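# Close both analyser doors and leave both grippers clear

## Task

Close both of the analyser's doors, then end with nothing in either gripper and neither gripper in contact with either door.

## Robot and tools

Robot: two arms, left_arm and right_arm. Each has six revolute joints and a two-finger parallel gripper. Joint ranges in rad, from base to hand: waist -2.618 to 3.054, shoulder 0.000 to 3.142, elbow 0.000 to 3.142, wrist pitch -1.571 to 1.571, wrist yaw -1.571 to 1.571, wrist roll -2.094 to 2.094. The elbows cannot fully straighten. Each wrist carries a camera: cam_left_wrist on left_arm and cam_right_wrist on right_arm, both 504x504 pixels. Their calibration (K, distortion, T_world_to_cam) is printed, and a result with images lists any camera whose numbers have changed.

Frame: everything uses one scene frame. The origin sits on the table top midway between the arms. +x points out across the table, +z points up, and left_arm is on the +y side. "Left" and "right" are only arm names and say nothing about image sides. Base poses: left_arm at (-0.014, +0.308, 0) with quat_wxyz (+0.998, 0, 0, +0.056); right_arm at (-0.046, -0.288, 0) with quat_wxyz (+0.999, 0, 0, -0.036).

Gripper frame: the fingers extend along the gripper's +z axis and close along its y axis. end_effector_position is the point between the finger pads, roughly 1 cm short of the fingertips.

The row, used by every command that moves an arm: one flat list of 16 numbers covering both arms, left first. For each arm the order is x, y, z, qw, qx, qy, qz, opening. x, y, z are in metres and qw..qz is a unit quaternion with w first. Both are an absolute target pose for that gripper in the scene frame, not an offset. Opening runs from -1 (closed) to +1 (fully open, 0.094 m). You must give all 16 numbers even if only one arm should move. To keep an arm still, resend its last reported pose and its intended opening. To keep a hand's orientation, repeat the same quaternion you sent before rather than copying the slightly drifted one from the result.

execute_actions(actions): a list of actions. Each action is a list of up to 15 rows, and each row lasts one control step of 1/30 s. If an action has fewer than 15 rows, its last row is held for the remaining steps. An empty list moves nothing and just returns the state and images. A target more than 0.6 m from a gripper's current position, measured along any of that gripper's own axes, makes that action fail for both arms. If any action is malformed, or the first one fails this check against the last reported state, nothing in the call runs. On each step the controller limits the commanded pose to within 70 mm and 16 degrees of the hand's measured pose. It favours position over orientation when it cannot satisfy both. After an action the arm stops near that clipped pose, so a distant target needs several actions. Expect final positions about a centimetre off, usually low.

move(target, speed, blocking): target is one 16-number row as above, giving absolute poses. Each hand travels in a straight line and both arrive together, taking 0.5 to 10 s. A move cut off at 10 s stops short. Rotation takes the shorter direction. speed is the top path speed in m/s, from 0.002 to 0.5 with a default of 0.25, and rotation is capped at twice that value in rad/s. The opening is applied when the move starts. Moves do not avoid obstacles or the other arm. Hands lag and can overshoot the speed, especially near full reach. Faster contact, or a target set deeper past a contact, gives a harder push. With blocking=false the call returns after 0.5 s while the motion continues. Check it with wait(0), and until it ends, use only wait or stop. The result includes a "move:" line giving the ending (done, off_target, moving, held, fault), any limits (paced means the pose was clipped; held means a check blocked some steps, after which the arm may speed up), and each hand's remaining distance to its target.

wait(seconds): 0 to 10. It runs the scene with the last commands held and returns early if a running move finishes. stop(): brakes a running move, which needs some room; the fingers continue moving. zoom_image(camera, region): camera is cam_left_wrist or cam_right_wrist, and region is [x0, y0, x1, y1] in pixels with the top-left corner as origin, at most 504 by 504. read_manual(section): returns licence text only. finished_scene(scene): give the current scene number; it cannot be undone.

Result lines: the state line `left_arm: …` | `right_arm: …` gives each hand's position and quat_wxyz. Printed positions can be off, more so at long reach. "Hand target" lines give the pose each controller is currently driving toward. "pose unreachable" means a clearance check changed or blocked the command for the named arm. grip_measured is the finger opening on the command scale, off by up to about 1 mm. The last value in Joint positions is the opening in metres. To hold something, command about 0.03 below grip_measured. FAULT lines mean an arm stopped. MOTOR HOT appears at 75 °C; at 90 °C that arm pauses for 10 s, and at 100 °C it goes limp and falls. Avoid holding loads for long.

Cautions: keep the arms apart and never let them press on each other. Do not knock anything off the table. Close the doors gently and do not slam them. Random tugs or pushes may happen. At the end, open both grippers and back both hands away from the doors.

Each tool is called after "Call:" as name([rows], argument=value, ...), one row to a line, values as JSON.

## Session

Call:
execute_actions(actions=[])

Scene clock: 0.00 s.
left_arm: end_effector_position=(+0.0742, +0.0678, +0.1969) grip_measured=+1.000 end_effector_quat_wxyz=(+0.597, +0.799, +0.010, -0.076) | right_arm: end_effector_position=(+0.0298, -0.5326, +0.2205) grip_measured=+1.000 end_effector_quat_wxyz=(+0.160, +0.746, +0.436, -0.477)
Joint positions: left_arm=[-0.699  0.693  0.439 -0.308  1.025  1.926  0.094] | right_arm=[-0.557  1.411  1.165 -1.48   1.048  1.544  0.094]
Joint velocities: left_arm=[ 0.002 -0.002  0.002  0.022 -0.081  0.007  0.   ] | right_arm=[-0.007  0.002 -0.012  0.022 -0.007 -0.095  0.   ]
Hand target (left_arm): +0.072, +0.068, +0.201; +0.599, +0.797, +0.010, -0.081
Hand target (right_arm): +0.029, -0.534, +0.227; +0.169, +0.744, +0.431, -0.482
camera_calibration (this result's frames):
cam_left_wrist: T_world_to_cam=[[-0.0487199, 0.20344, -0.977875, 0.192227], [0.93252, 0.359996, 0.0284344, -0.0641069], [0.357816, -0.910503, -0.207251, 0.191908], [0, 0, 0, 1]] pos_world=[0.000478477, 0.158705, 0.22957]
cam_right_wrist: T_world_to_cam=[[-0.860184, 0.413134, 0.299003, 0.187628], [0.26356, 0.862058, -0.432889, 0.584701], [-0.436599, -0.293559, -0.850414, 0.160407], [0, 0, 0, 1]] pos_world=[0.0773243, -0.534473, 0.333422]

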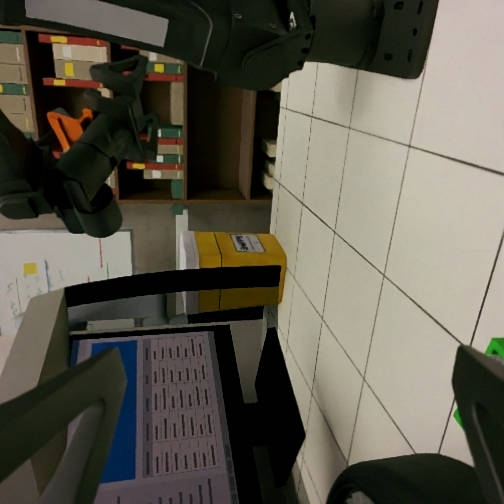

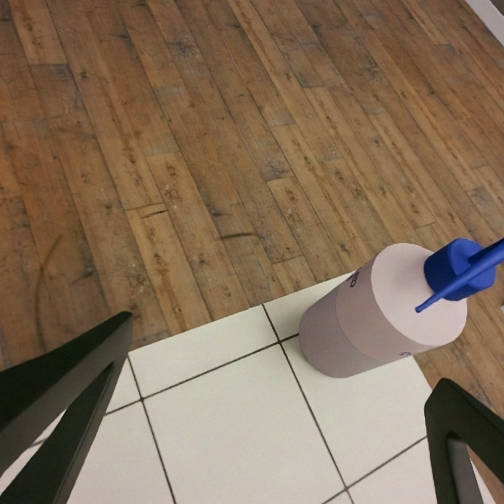

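Call:
move(target=[0.12,0.1,0.42,0.6,0.13,0.78,-0.1,-1,0.1,-0.42,0.42,0.57,0.05,0.82,-0.03,-1], speed=0.3)

Scene clock: 9.23 s.
left_arm: end_effector_position=(+0.1176, +0.0985, +0.4106) grip_measured=-0.990 end_effector_quat_wxyz=(+0.590, +0.140, +0.789, -0.099) | right_arm: end_effector_position=(+0.0982, -0.4276, +0.4164) grip_measured=-0.981 end_effector_quat_wxyz=(+0.574, +0.126, +0.795, -0.148)
Joint positions: left_arm=[-1.879  1.215  1.653 -1.551 -1.249 -1.083  0.   ] | right_arm=[-1.675  0.952  1.576 -1.551 -1.192 -0.987  0.001]
Joint velocities: left_arm=[-0.022  0.002 -0.012 -0.037 -0.022 -0.081  0.   ] | right_arm=[ 0.017 -0.007 -0.002 -0.051  0.022 -0.081 -0.   ]
Hand target (left_arm): +0.120, +0.099, +0.415; +0.593, +0.133, +0.788, -0.093
Hand target (right_arm): +0.101, -0.425, +0.423; +0.582, +0.118, +0.792, -0.142
Off the commanded pose (left_arm): 0.010 m, 2 deg.
Off the commanded pose (right_arm): 0.009 m, 16 deg; orientation clipped at the last step of the last action.
joint sent to its limit (left arm) — the command would take joint 4 (wrist pitch) past its lower limit, so that joint was sent only as far as its limit.
joint sent to its limit (right arm) — the command would take joint 4 (wrist pitch) past its lower limit, so that joint was sent only as far as its limit.
move: off_target (right_arm); limits=paced
camera_calibration (this result's frames):
cam_left_wrist: T_world_to_cam=[[-0.280516, -0.955001, -0.0963495, 0.176482], [-0.636699, 0.260252, -0.725867, 0.382402], [0.718279, -0.142272, -0.681053, 0.325135], [0, 0, 0, 1]] pos_world=[0.0594429, 0.115277, 0.516012]
cam_right_wrist: T_world_to_cam=[[-0.24072, -0.938522, 0.247446, -0.472846], [-0.773384, 0.0314294, -0.633158, 0.39102], [0.586456, -0.343785, -0.733404, 0.217046], [0, 0, 0, 1]] pos_world=[0.061297, -0.381449, 0.523764]

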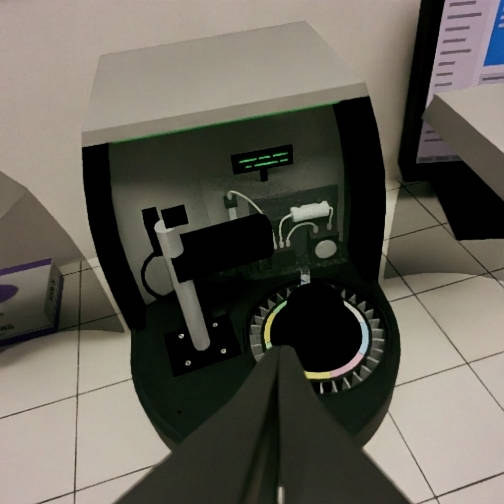

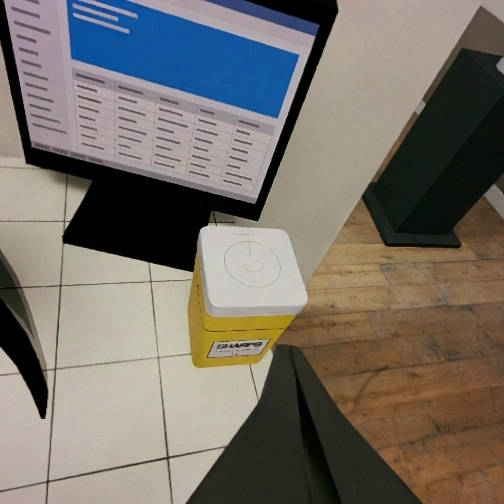

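Call:
move(target=[0.24,0.49,0.42,0.535,0.073,0.84,-0.047,-1,0.2,-0.42,0.33,0.537,0,0.843,0,-1], speed=0.3)

Scene clock: 20.00 s.
left_arm: end_effector_position=(+0.2423, +0.4920, +0.4181) grip_measured=-0.990 end_effector_quat_wxyz=(+0.539, +0.069, +0.839, -0.040) | right_arm: end_effector_position=(+0.1993, -0.4191, +0.3314) grip_measured=-0.981 end_effector_quat_wxyz=(+0.535, -0.002, +0.845, -0.008)
Joint positions: left_arm=[ 1.022  1.523  2.024 -1.528  1.062  0.972  0.   ] | right_arm=[-0.928  0.993  1.22  -0.936 -0.855 -0.592  0.001]
Joint velocities: left_arm=[-0.017  0.002  0.002  0.007  0.095  0.095 -0.001] | right_arm=[-0.012  0.007  0.007  0.007  0.007 -0.022 -0.   ]
Hand target (left_arm): +0.243, +0.490, +0.424; +0.546, +0.073, +0.833, -0.047
Hand target (right_arm): +0.202, -0.419, +0.328; +0.534, -0.001, +0.845, +0.001
Off the commanded pose (left_arm): 0.004 m, 1 deg.
Off the commanded pose (right_arm): 0.002 m, 1 deg.
move: done; limits=paced
camera_calibration (this result's frames):
cam_left_wrist: T_world_to_cam=[[-0.111338, -0.988567, -0.101684, 0.565688], [-0.768866, 0.150516, -0.621442, 0.407188], [0.629642, 0.00899077, -0.776834, 0.283736], [0, 0, 0, 1]] pos_world=[0.197404, 0.495381, 0.530981]
cam_right_wrist: T_world_to_cam=[[0.143256, -0.977424, 0.155303, -0.481754], [-0.814257, -0.2056, -0.542876, 0.29396], [0.562551, -0.0486864, -0.825328, 0.257192], [0, 0, 0, 1]] pos_world=[0.16369, -0.397918, 0.44667]

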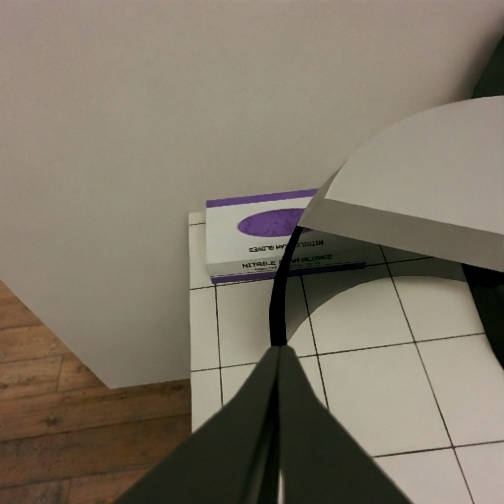

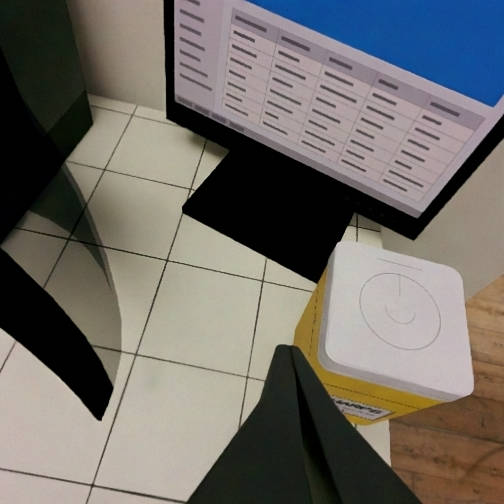

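Call:
move(target=[0.33,0.56,0.22,0.524,0.182,0.823,-0.116,-1,0.265,-0.37,0.21,0.537,0,0.843,0,-1], speed=0.25)

Call:
move(target=[0.455,0.53,0.22,0.524,0.182,0.823,-0.116,-1,0.255,-0.29,0.205,0.537,0,0.843,0,-1], speed=0.1)

Scene clock: 32.97 s.
left_arm: end_effector_position=(+0.3254, +0.5644, +0.2085) grip_measured=-0.990 end_effector_quat_wxyz=(+0.511, +0.164, +0.835, -0.123) | right_arm: end_effector_position=(+0.2644, -0.3710, +0.2076) grip_measured=-0.981 end_effector_quat_wxyz=(+0.529, -0.001, +0.848, -0.002)
Joint positions: left_arm=[ 0.913  1.914  1.632 -1.062  1.093  1.274  0.   ] | right_arm=[-0.436  0.911  0.644 -0.243 -0.45  -0.244  0.001]
Joint velocities: left_arm=[ 0.012 -0.027 -0.002 -0.007  0.007  0.037 -0.001] | right_arm=[-0.012  0.002  0.002  0.037 -0.037 -0.007  0.001]
Hand target (left_arm): +0.331, +0.561, +0.220; +0.526, +0.180, +0.823, -0.116
Hand target (right_arm): +0.265, -0.369, +0.209; +0.535, -0.002, +0.845, -0.002
Off the commanded pose (left_arm): 0.013 m, 3 deg.
Off the commanded pose (right_arm): 0.003 m, 1 deg.
move: off_target (left_arm)
camera_calibration (this result's frames):
cam_left_wrist: T_world_to_cam=[[-0.359015, -0.931466, -0.0589925, 0.664653], [-0.73693, 0.321687, -0.594518, 0.217317], [0.57275, -0.169967, -0.801916, 0.192619], [0, 0, 0, 1]] pos_world=[0.288445, 0.581932, 0.322873]
cam_right_wrist: T_world_to_cam=[[0.149097, -0.978389, 0.143267, -0.424213], [-0.820803, -0.203252, -0.533828, 0.290445], [0.55141, -0.0380018, -0.833368, 0.12937], [0, 0, 0, 1]] pos_world=[0.230311, -0.351096, 0.323636]

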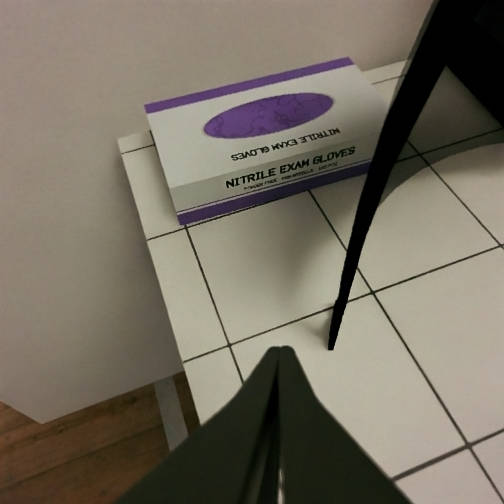

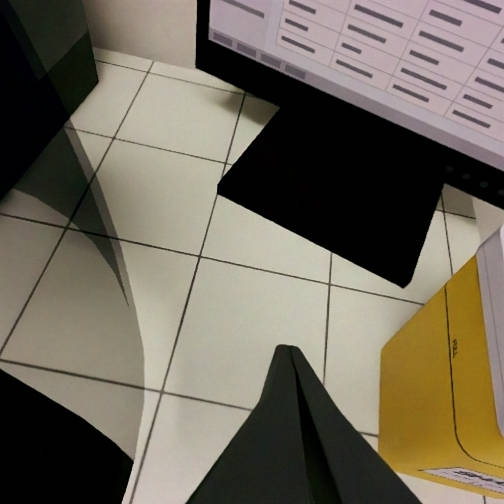

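Scene clock: 34.77 s.
left_arm: end_effector_position=(+0.4472, +0.5260, +0.2103) grip_measured=-0.990 end_effector_quat_wxyz=(+0.513, +0.177, +0.831, -0.126) | right_arm: end_effector_position=(+0.2546, -0.3022, +0.2066) grip_measured=-0.982 end_effector_quat_wxyz=(+0.531, +0.009, +0.847, -0.027)
Joint positions: left_arm=[ 0.622  2.015  1.727 -0.63   0.98   0.795  0.   ] | right_arm=[ 0.032  0.743  0.572 -0.278  0.02  -0.032  0.001]
Joint velocities: left_arm=[-0.012  0.017  0.017 -0.051  0.007 -0.022  0.   ] | right_arm=[-0.002 -0.017  0.012 -0.007  0.022  0.007  0.   ]
Hand target (left_arm): +0.454, +0.528, +0.220; +0.523, +0.184, +0.824, -0.118
Hand target (right_arm): +0.255, -0.290, +0.205; +0.535, -0.002, +0.845, -0.003
Off the commanded pose (left_arm): 0.013 m, 2 deg.
Off the commanded pose (right_arm): 0.012 m, 3 deg.
move: off_target (left_arm, right_arm)
camera_calibration (this result's frames):
cam_left_wrist: T_world_to_cam=[[-0.382062, -0.921571, -0.0688181, 0.679926], [-0.722747, 0.344379, -0.599199, 0.303201], [0.575904, -0.179193, -0.797637, 0.12041], [0, 0, 0, 1]] pos_world=[0.409567, 0.543761, 0.324513]
cam_right_wrist: T_world_to_cam=[[0.106299, -0.978766, 0.175262, -0.351201], [-0.826492, -0.184969, -0.531692, 0.302282], [0.552821, -0.0883338, -0.828605, 0.119976], [0, 0, 0, 1]] pos_world=[0.220842, -0.277233, 0.321686]

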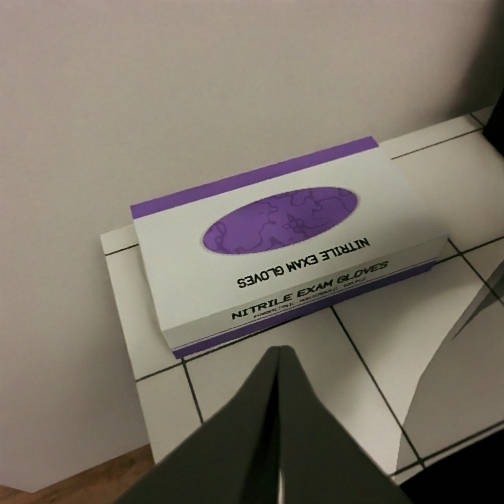

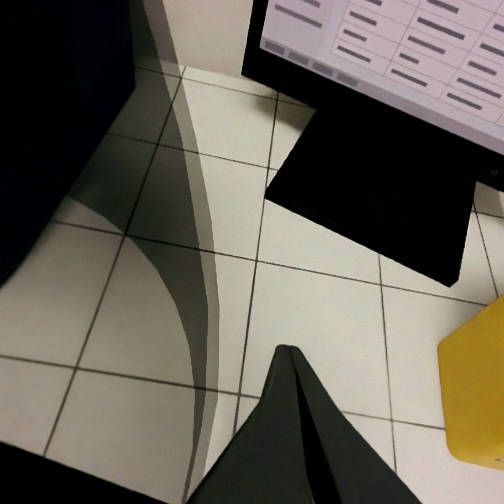

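Call:
move(target=[0.425,0.44,0.22,0.512,0.253,0.804,-0.161,-1,0.235,-0.225,0.205,0.535,-0.073,0.84,0.047,-1], speed=0.08)

Call:
move(target=[0.36,0.42,0.22,0.524,0.182,0.823,-0.116,-1,0.218,-0.155,0.205,0.535,-0.073,0.84,0.047,-1], speed=0.08)

Scene clock: 39.93 s.
left_arm: end_effector_position=(+0.4269, +0.4798, +0.2022) grip_measured=-0.991 end_effector_quat_wxyz=(+0.500, +0.217, +0.828, -0.128) | right_arm: end_effector_position=(+0.2336, -0.2457, +0.2081) grip_measured=-0.982 end_effector_quat_wxyz=(+0.531, -0.048, +0.846, +0.004)
Joint positions: left_arm=[ 0.571  1.88   1.532 -0.609  0.962  0.868  0.   ] | right_arm=[ 0.323  0.658  0.564 -0.364  0.168  0.034  0.001]
Joint velocities: left_arm=[-0.002  0.012  0.002 -0.007  0.022  0.022  0.001] | right_arm=[ 0.002 -0.007 -0.012 -0.037  0.051  0.022  0.   ]
Hand target (left_arm): +0.425, +0.442, +0.219; +0.513, +0.251, +0.805, -0.162
Hand target (right_arm): +0.234, -0.225, +0.206; +0.535, -0.074, +0.840, +0.044
Off the commanded pose (left_arm): 0.044 m, 6 deg.
Off the commanded pose (right_arm): 0.021 m, 6 deg.
move: off_target (left_arm, right_arm)
camera_calibration (this result's frames):
cam_left_wrist: T_world_to_cam=[[-0.449037, -0.887484, -0.103625, 0.648331], [-0.699919, 0.421462, -0.576614, 0.248271], [0.555409, -0.186392, -0.810419, 0.132099], [0, 0, 0, 1]] pos_world=[0.391525, 0.495369, 0.317395]
cam_right_wrist: T_world_to_cam=[[0.231599, -0.955786, 0.181207, -0.318776], [-0.796409, -0.293254, -0.5289, 0.262012], [0.558655, -0.0218226, -0.829113, 0.15293], [0, 0, 0, 1]] pos_world=[0.197062, -0.224508, 0.323139]

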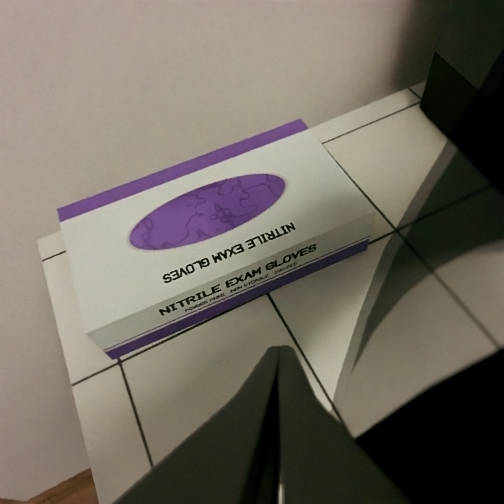

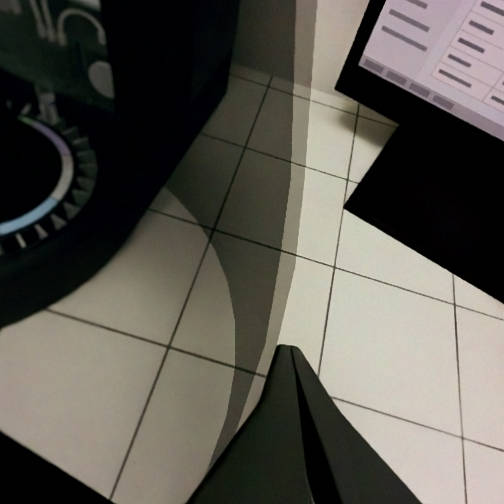

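Scene clock: 41.53 s.
left_arm: end_effector_position=(+0.3549, +0.4591, +0.1951) grip_measured=-0.991 end_effector_quat_wxyz=(+0.491, +0.139, +0.856, -0.078) | right_arm: end_effector_position=(+0.2148, -0.1583, +0.1955) grip_measured=-0.982 end_effector_quat_wxyz=(+0.527, -0.083, +0.845, +0.038)
Joint positions: left_arm=[ 0.614  1.513  1.098 -0.447  0.843  0.719  0.   ] | right_arm=[ 0.846  0.783  0.564 -0.32   0.535  0.269  0.001]
Joint velocities: left_arm=[-0.022 -0.007 -0.002 -0.037  0.022  0.022 -0.   ] | right_arm=[ 0.002 -0.007 -0.007  0.022  0.022 -0.022  0.001]
Hand target (left_arm): +0.358, +0.422, +0.219; +0.522, +0.184, +0.825, -0.116
Hand target (right_arm): +0.218, -0.155, +0.205; +0.536, -0.075, +0.840, +0.044
Off the commanded pose (left_arm): 0.047 m, 8 deg.
Off the commanded pose (right_arm): 0.011 m, 2 deg.
move: off_target (left_arm, right_arm)
camera_calibration (this result's frames):
cam_left_wrist: T_world_to_cam=[[-0.27889, -0.954829, -0.102575, 0.567209], [-0.789982, 0.288841, -0.540832, 0.288334], [0.54603, -0.0698002, -0.834853, 0.117059], [0, 0, 0, 1]] pos_world=[0.32205, 0.466476, 0.311849]
cam_right_wrist: T_world_to_cam=[[0.323974, -0.932339, 0.160579, -0.24067], [-0.769597, -0.358437, -0.528435, 0.249801], [0.550238, 0.0476177, -0.833649, 0.168606], [0, 0, 0, 1]] pos_world=[0.177444, -0.142877, 0.311209]

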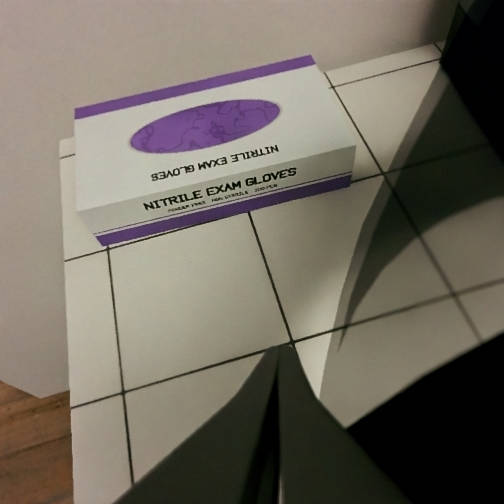

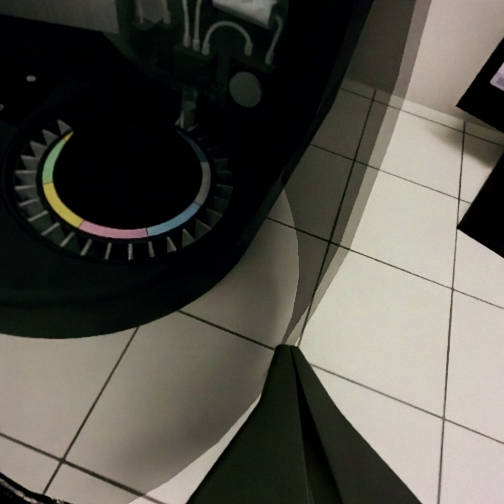

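Call:
move(target=[0.31,0.39,0.22,0.535,0.073,0.84,-0.047,-1,0.222,-0.09,0.21,0.535,-0.073,0.84,0.047,-1], speed=0.08)

Call:
move(target=[0.26,0.33,0.22,0.535,0.073,0.84,-0.047,-1,0.25,-0.05,0.21,0.535,-0.073,0.84,0.047,-1], speed=0.08)

Scene clock: 45.70 s.
left_arm: end_effector_position=(+0.2940, +0.4257, +0.1905) grip_measured=-0.991 end_effector_quat_wxyz=(+0.485, +0.013, +0.874, -0.009) | right_arm: end_effector_position=(+0.2175, -0.0979, +0.1941) grip_measured=-0.982 end_effector_quat_wxyz=(+0.521, -0.088, +0.848, +0.032)
Joint positions: left_arm=[ 0.546  1.069  0.745 -0.356  0.572  0.409  0.   ] | right_arm=[ 1.06   1.053  0.691 -0.282  0.713  0.414  0.001]
Joint velocities: left_arm=[-0.007  0.007 -0.012  0.037  0.007 -0.066  0.   ] | right_arm=[-0.007 -0.007 -0.012 -0.037 -0.007  0.095 -0.001]
Hand target (left_arm): +0.305, +0.390, +0.219; +0.531, +0.075, +0.843, -0.047
Hand target (right_arm): +0.222, -0.090, +0.209; +0.536, -0.074, +0.840, +0.046
Off the commanded pose (left_arm): 0.049 m, 11 deg.
Off the commanded pose (right_arm): 0.018 m, 3 deg.
move: off_target (left_arm, right_arm)
camera_calibration (this result's frames):
cam_left_wrist: T_world_to_cam=[[0.002097, -0.995316, -0.0966531, 0.451339], [-0.854371, 0.0484436, -0.5174, 0.364269], [0.519659, 0.0836626, -0.850268, 0.089461], [0, 0, 0, 1]] pos_world=[0.263786, 0.424094, 0.308162]
cam_right_wrist: T_world_to_cam=[[0.326454, -0.929342, 0.172486, -0.1876], [-0.775614, -0.367678, -0.513065, 0.270203], [0.540232, 0.0337092, -0.840841, 0.165224], [0, 0, 0, 1]] pos_world=[0.181557, -0.0805667, 0.309917]

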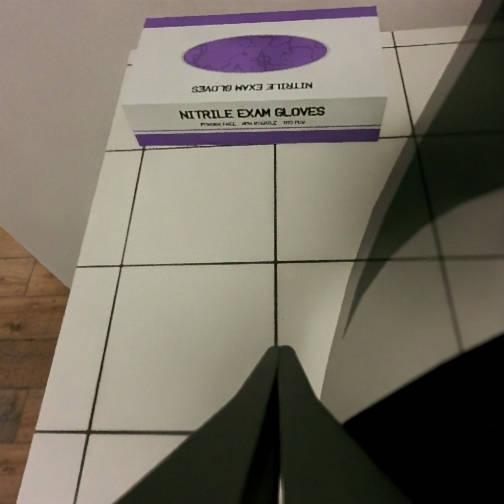

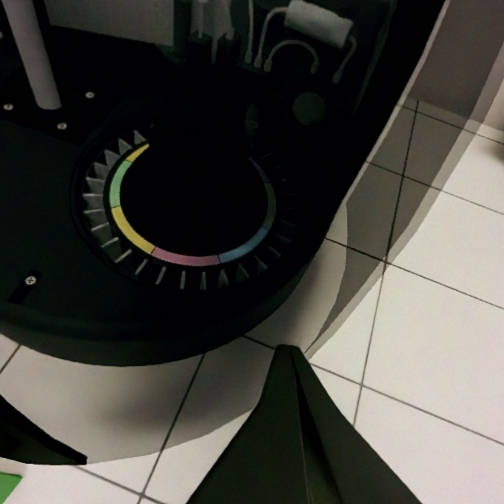

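Scene clock: 47.33 s.
left_arm: end_effector_position=(+0.2478, +0.3542, +0.1945) grip_measured=-0.992 end_effector_quat_wxyz=(+0.487, +0.034, +0.872, -0.009) | right_arm: end_effector_position=(+0.2437, -0.0584, +0.1941) grip_measured=-0.982 end_effector_quat_wxyz=(+0.521, -0.088, +0.848, +0.031)
Joint positions: left_arm=[ 0.34   0.693  0.618 -0.539  0.428  0.306  0.   ] | right_arm=[ 1.06   1.265  0.814 -0.195  0.713  0.414  0.001]
Joint velocities: left_arm=[ 0.002 -0.017  0.002  0.022 -0.022 -0.007  0.001] | right_arm=[ 0.007  0.002  0.017  0.037  0.022  0.007 -0.002]
Hand target (left_arm): +0.254, +0.330, +0.220; +0.532, +0.075, +0.842, -0.046
Hand target (right_arm): +0.250, -0.051, +0.209; +0.535, -0.073, +0.840, +0.047
Off the commanded pose (left_arm): 0.037 m, 9 deg.
Off the commanded pose (right_arm): 0.019 m, 3 deg.
move: off_target (left_arm, right_arm)
camera_calibration (this result's frames):
cam_left_wrist: T_world_to_cam=[[-0.0342992, -0.992519, -0.117173, 0.392666], [-0.848854, 0.0908145, -0.520768, 0.314633], [0.527513, 0.0816012, -0.845619, 0.120791], [0, 0, 0, 1]] pos_world=[0.216827, 0.351299, 0.312004]
cam_right_wrist: T_world_to_cam=[[0.326283, -0.929199, 0.173576, -0.159523], [-0.776059, -0.368159, -0.512047, 0.304948], [0.539697, 0.032367, -0.841237, 0.149911], [0, 0, 0, 1]] pos_world=[0.207801, -0.0408114, 0.309947]

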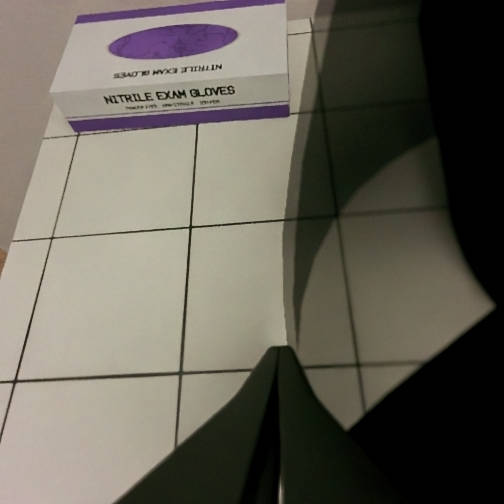

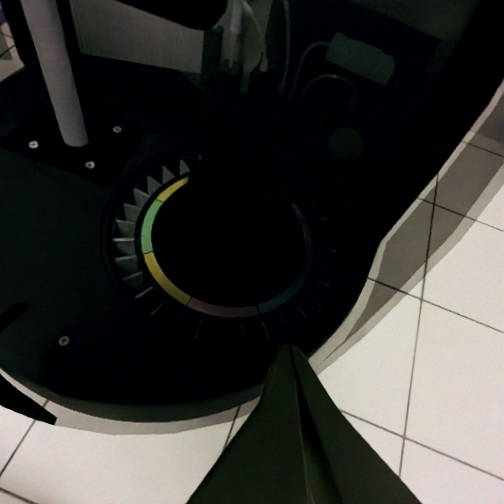

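Call:
move(target=[0.235,0.26,0.22,0.535,0.073,0.84,-0.047,-1,0.278,-0.04,0.21,0.535,-0.073,0.84,0.047,-1], speed=0.07)

Call:
move(target=[0.23,0.18,0.22,0.535,0.073,0.84,-0.047,-1,0.17,-0.13,0.25,0.6,-0.13,0.78,0.1,-1], speed=0.1)

Scene clock: 56.43 s.
left_arm: end_effector_position=(+0.2337, +0.2602, +0.2114) grip_measured=-0.992 end_effector_quat_wxyz=(+0.515, +0.077, +0.853, -0.044) | right_arm: end_effector_position=(+0.2536, -0.0562, +0.1869) grip_measured=-0.982 end_effector_quat_wxyz=(+0.503, -0.104, +0.858, +0.012)
Joint positions: left_arm=[-0.342  0.528  0.593 -0.55  -0.048 -0.021  0.   ] | right_arm=[ 1.028  1.321  0.863 -0.231  0.682  0.384  0.001]
Joint velocities: left_arm=[-0.007  0.002 -0.007  0.051 -0.125 -0.007 -0.001] | right_arm=[-0.007  0.002 -0.012 -0.037  0.007  0.007  0.001]
Hand target (left_arm): +0.233, +0.259, +0.220; +0.533, +0.073, +0.841, -0.048
Hand target (right_arm): +0.275, -0.044, +0.211; +0.535, -0.073, +0.841, +0.046
Off the commanded pose (left_arm): 0.009 m, 3 deg.
Off the commanded pose (right_arm): 0.037 m, 7 deg.
move: off_target (left_arm, right_arm)
camera_calibration (this result's frames):
cam_left_wrist: T_world_to_cam=[[-0.135556, -0.985622, -0.100865, 0.319254], [-0.798688, 0.168949, -0.577541, 0.299883], [0.586279, 0.00227038, -0.810106, 0.14954], [0, 0, 0, 1]] pos_world=[0.195118, 0.263659, 0.32654]
cam_right_wrist: T_world_to_cam=[[0.339842, -0.917003, 0.208836, -0.168877], [-0.791373, -0.398803, -0.463341, 0.302808], [0.50817, -0.00780397, -0.861221, 0.147864], [0, 0, 0, 1]] pos_world=[0.221885, -0.0329463, 0.302915]

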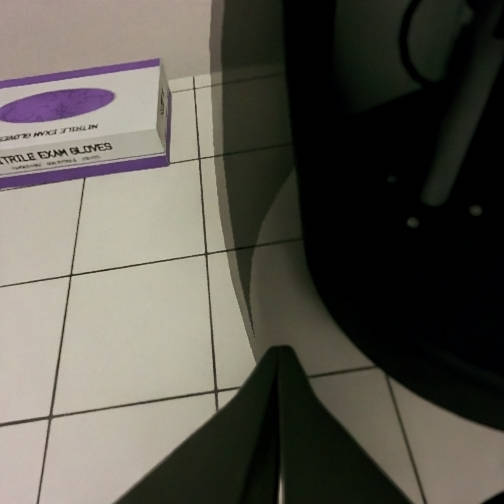

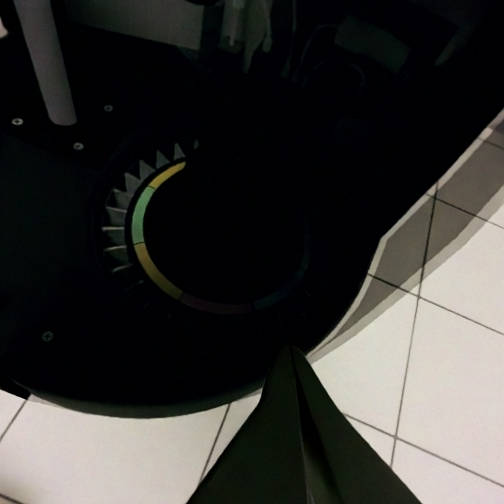

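Scene clock: 58.47 s.
left_arm: end_effector_position=(+0.2244, +0.1855, +0.2034) grip_measured=-0.992 end_effector_quat_wxyz=(+0.518, +0.084, +0.851, -0.036) | right_arm: end_effector_position=(+0.1723, -0.1242, +0.2543) grip_measured=-0.982 end_effector_quat_wxyz=(+0.602, -0.127, +0.781, +0.103)
Joint positions: left_arm=[-0.983  0.706  0.606 -0.498 -0.611 -0.344  0.   ] | right_arm=[ 1.158  0.633  0.587 -0.299  0.724  0.242  0.001]
Joint velocities: left_arm=[-0.022  0.007  0.002 -0.037 -0.037  0.051 -0.001] | right_arm=[ 0.007 -0.022 -0.002 -0.051  0.007 -0.051  0.   ]
Hand target (left_arm): +0.229, +0.180, +0.219; +0.533, +0.072, +0.842, -0.047
Hand target (right_arm): +0.170, -0.128, +0.252; +0.603, -0.131, +0.781, +0.098
Off the commanded pose (left_arm): 0.018 m, 3 deg.
Off the commanded pose (right_arm): 0.008 m, 0 deg.
move: off_target (left_arm)
camera_calibration (this result's frames):
cam_left_wrist: T_world_to_cam=[[-0.137529, -0.982926, -0.122237, 0.247927], [-0.792586, 0.183223, -0.581581, 0.29727], [0.594048, 0.0168989, -0.804252, 0.143025], [0, 0, 0, 1]] pos_world=[0.184746, 0.186811, 0.31822]
cam_right_wrist: T_world_to_cam=[[0.430407, -0.888866, 0.157059, -0.216611], [-0.598036, -0.411145, -0.687977, 0.264937], [0.676093, 0.202183, -0.708534, 0.205036], [0, 0, 0, 1]] pos_world=[0.113049, -0.125065, 0.361567]

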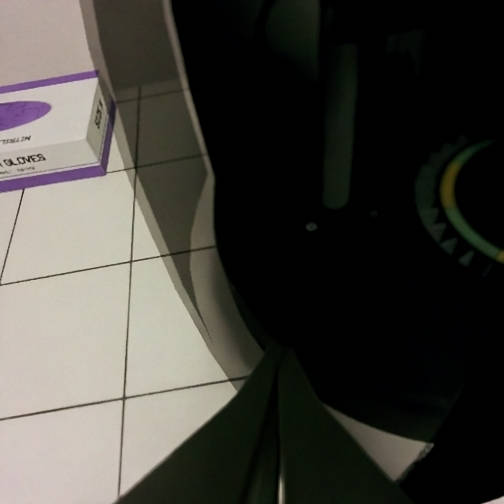

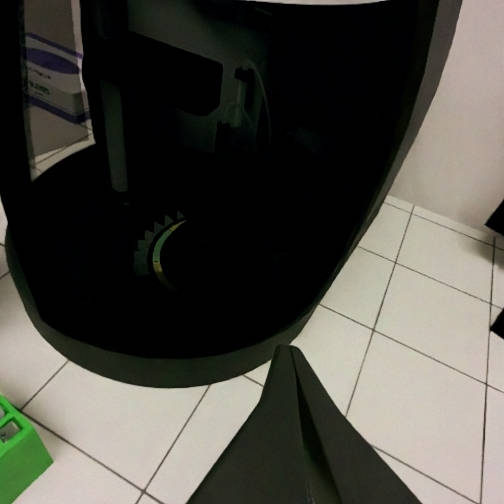

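Call:
move(target=[0.255,0.135,0.22,0.535,0.073,0.84,-0.047,-1,0.15,-0.13,0.33,0.6,-0.13,0.78,0.1,-1], speed=0.07)

Call:
move(target=[0.29,0.115,0.22,0.535,0.073,0.84,-0.047,-1,0.16,-0.1,0.42,0.6,-0.13,0.78,0.1,-1], speed=0.06)

Scene clock: 63.23 s.
left_arm: end_effector_position=(+0.2437, +0.1484, +0.1982) grip_measured=-0.992 end_effector_quat_wxyz=(+0.510, +0.093, +0.855, -0.022) | right_arm: end_effector_position=(+0.1502, -0.1293, +0.3225) grip_measured=-0.982 end_effector_quat_wxyz=(+0.600, -0.136, +0.782, +0.098)
Joint positions: left_arm=[-1.042  0.935  0.676 -0.396 -0.665 -0.376  0.   ] | right_arm=[ 1.315  0.69   0.903 -0.627  0.866  0.311  0.001]
Joint velocities: left_arm=[ 0.012 -0.012 -0.007 -0.022 -0.037  0.007 -0.   ] | right_arm=[ 0.017 -0.022  0.002 -0.066  0.007 -0.081  0.001]
Hand target (left_arm): +0.253, +0.136, +0.220; +0.535, +0.073, +0.841, -0.047
Hand target (right_arm): +0.150, -0.129, +0.330; +0.602, -0.131, +0.781, +0.100
Off the commanded pose (left_arm): 0.028 m, 5 deg.
Off the commanded pose (right_arm): 0.008 m, 1 deg.
move: off_target (left_arm)
camera_calibration (this result's frames):
cam_left_wrist: T_world_to_cam=[[-0.140033, -0.977883, -0.155358, 0.219865], [-0.801001, 0.204115, -0.562792, 0.311557], [0.582055, 0.0456323, -0.811868, 0.128206], [0, 0, 0, 1]] pos_world=[0.205722, 0.145559, 0.313586]
cam_right_wrist: T_world_to_cam=[[0.436755, -0.882479, 0.174575, -0.228078], [-0.59525, -0.429008, -0.679434, 0.290946], [0.67448, 0.19283, -0.712666, 0.269691], [0, 0, 0, 1]] pos_world=[0.0908984, -0.128461, 0.429695]

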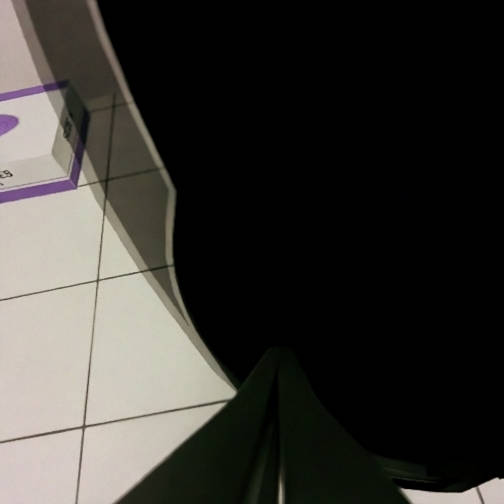

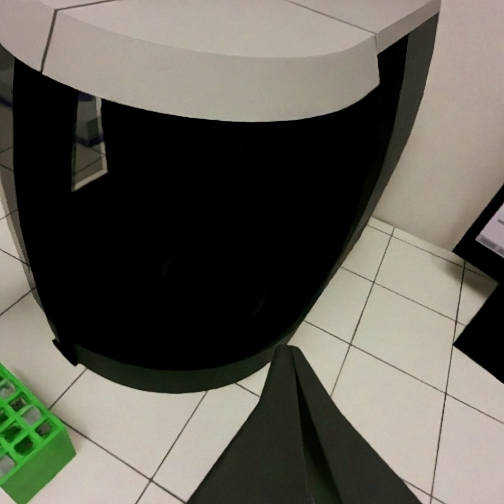

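Scene clock: 65.20 s.
left_arm: end_effector_position=(+0.2449, +0.1481, +0.1984) grip_measured=-0.992 end_effector_quat_wxyz=(+0.484, +0.117, +0.867, +0.011) | right_arm: end_effector_position=(+0.1604, -0.0991, +0.4145) grip_measured=-0.982 end_effector_quat_wxyz=(+0.602, -0.134, +0.781, +0.101)
Joint positions: left_arm=[-1.039  0.994  0.756 -0.502 -0.665 -0.357  0.   ] | right_arm=[ 1.315  0.975  1.374 -0.803  0.866  0.311  0.001]
Joint velocities: left_arm=[ 0.002  0.002  0.017 -0.007  0.095 -0.051 -0.   ] | right_arm=[-0.007  0.012  0.012 -0.066  0.051 -0.022  0.   ]
Hand target (left_arm): +0.276, +0.124, +0.224; +0.532, +0.073, +0.843, -0.041
Hand target (right_arm): +0.161, -0.099, +0.420; +0.602, -0.130, +0.781, +0.101
Off the commanded pose (left_arm): 0.060 m, 11 deg.
Off the commanded pose (right_arm): 0.006 m, 0 deg.
move: off_target (left_arm)
camera_calibration (this result's frames):
cam_left_wrist: T_world_to_cam=[[-0.156252, -0.960474, -0.230382, 0.23602], [-0.825783, 0.255003, -0.503047, 0.29942], [0.541911, 0.111643, -0.832987, 0.131879], [0, 0, 0, 1]] pos_world=[0.212668, 0.135614, 0.314851]
cam_right_wrist: T_world_to_cam=[[0.436249, -0.883965, 0.168206, -0.219419], [-0.593239, -0.423095, -0.684878, 0.375086], [0.676575, 0.198992, -0.708977, 0.321308], [0, 0, 0, 1]] pos_world=[0.100848, -0.0991997, 0.521596]

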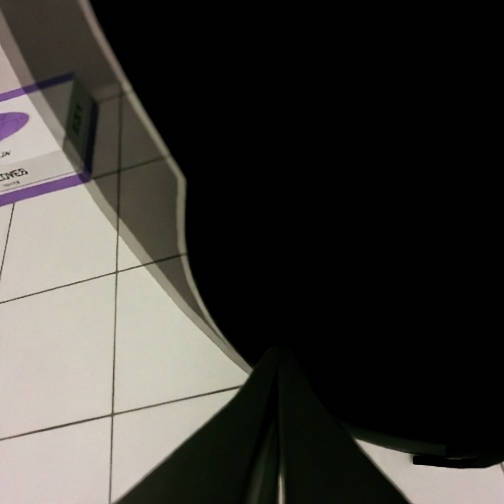

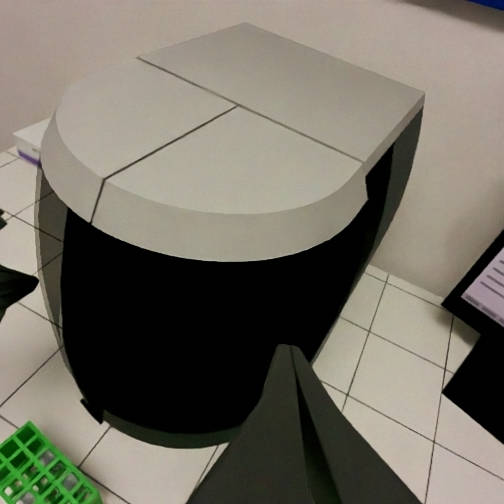

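Call:
move(target=[0.18,0.18,0.23,0.55,0.08,0.83,-0.05,-1,0.16,-0.1,0.42,0.6,-0.13,0.78,0.1,-1], speed=0.15)

Call:
zoom_image(camera="cam_right_wrist", region=[20,40,400,280])

Scene clock: 70.40 s.
left_arm: end_effector_position=(+0.1806, +0.1768, +0.2253) grip_measured=-0.992 end_effector_quat_wxyz=(+0.543, +0.087, +0.834, -0.048) | right_arm: end_effector_position=(+0.1602, -0.0999, +0.4119) grip_measured=-0.982 end_effector_quat_wxyz=(+0.599, -0.137, +0.783, +0.096)
Joint positions: left_arm=[-1.359  0.656  0.678 -0.757 -0.919 -0.607  0.   ] | right_arm=[ 1.315  0.976  1.374 -0.818  0.866  0.313  0.001]
Joint velocities: left_arm=[-0.002 -0.022 -0.022 -0.022 -0.051 -0.066 -0.   ] | right_arm=[ 0.012 -0.007 -0.002 -0.037 -0.007 -0.051 -0.001]
Hand target (left_arm): +0.179, +0.181, +0.230; +0.549, +0.080, +0.830, -0.049
Hand target (right_arm): +0.160, -0.100, +0.420; +0.602, -0.130, +0.782, +0.100
Off the commanded pose (left_arm): 0.006 m, 1 deg.
Off the commanded pose (right_arm): 0.008 m, 1 deg.
move: done
camera_calibration (this result's frames):
cam_left_wrist: T_world_to_cam=[[-0.14877, -0.982833, -0.109114, 0.235007], [-0.754523, 0.184144, -0.629909, 0.280732], [0.639189, -0.0113824, -0.768966, 0.17573], [0, 0, 0, 1]] pos_world=[0.134457, 0.181278, 0.337609]
cam_right_wrist: T_world_to_cam=[[0.4369, -0.881776, 0.177736, -0.223383], [-0.596955, -0.432038, -0.676009, 0.368821], [0.672877, 0.189248, -0.715138, 0.321942], [0, 0, 0, 1]] pos_world=[0.101138, -0.098556, 0.519262]

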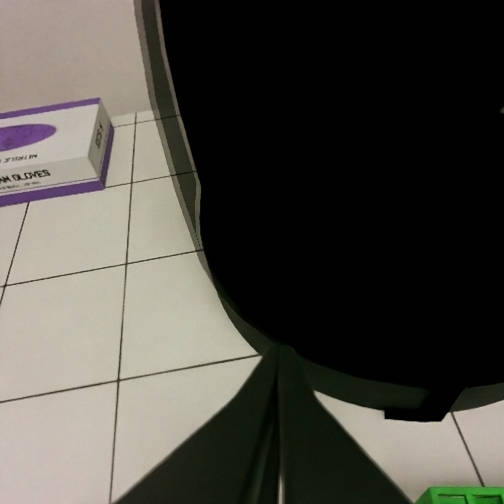

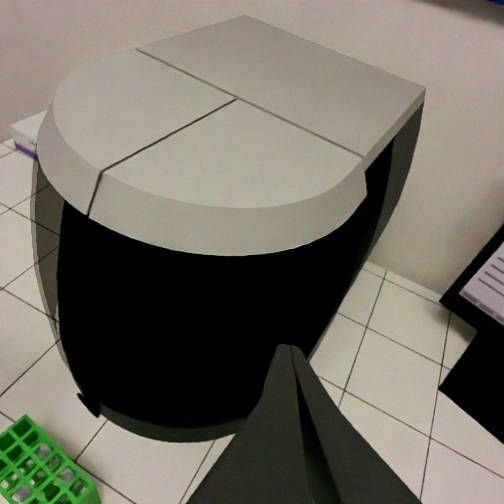

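Region (20, 40, 400, 280) of cam_right_wrist's 504x504 image, scaled by 1.326, with more detail than that image has; it fills the top 318 rows of this view, and the rest is white.

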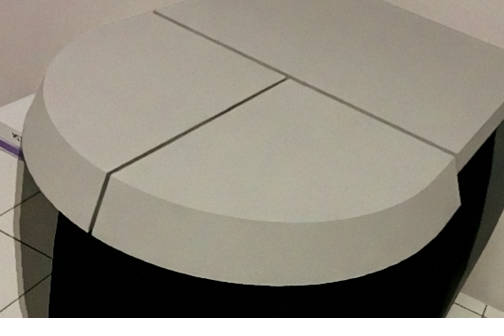

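Call:
finished_scene(scene=2)

The scene is finished: the task was done.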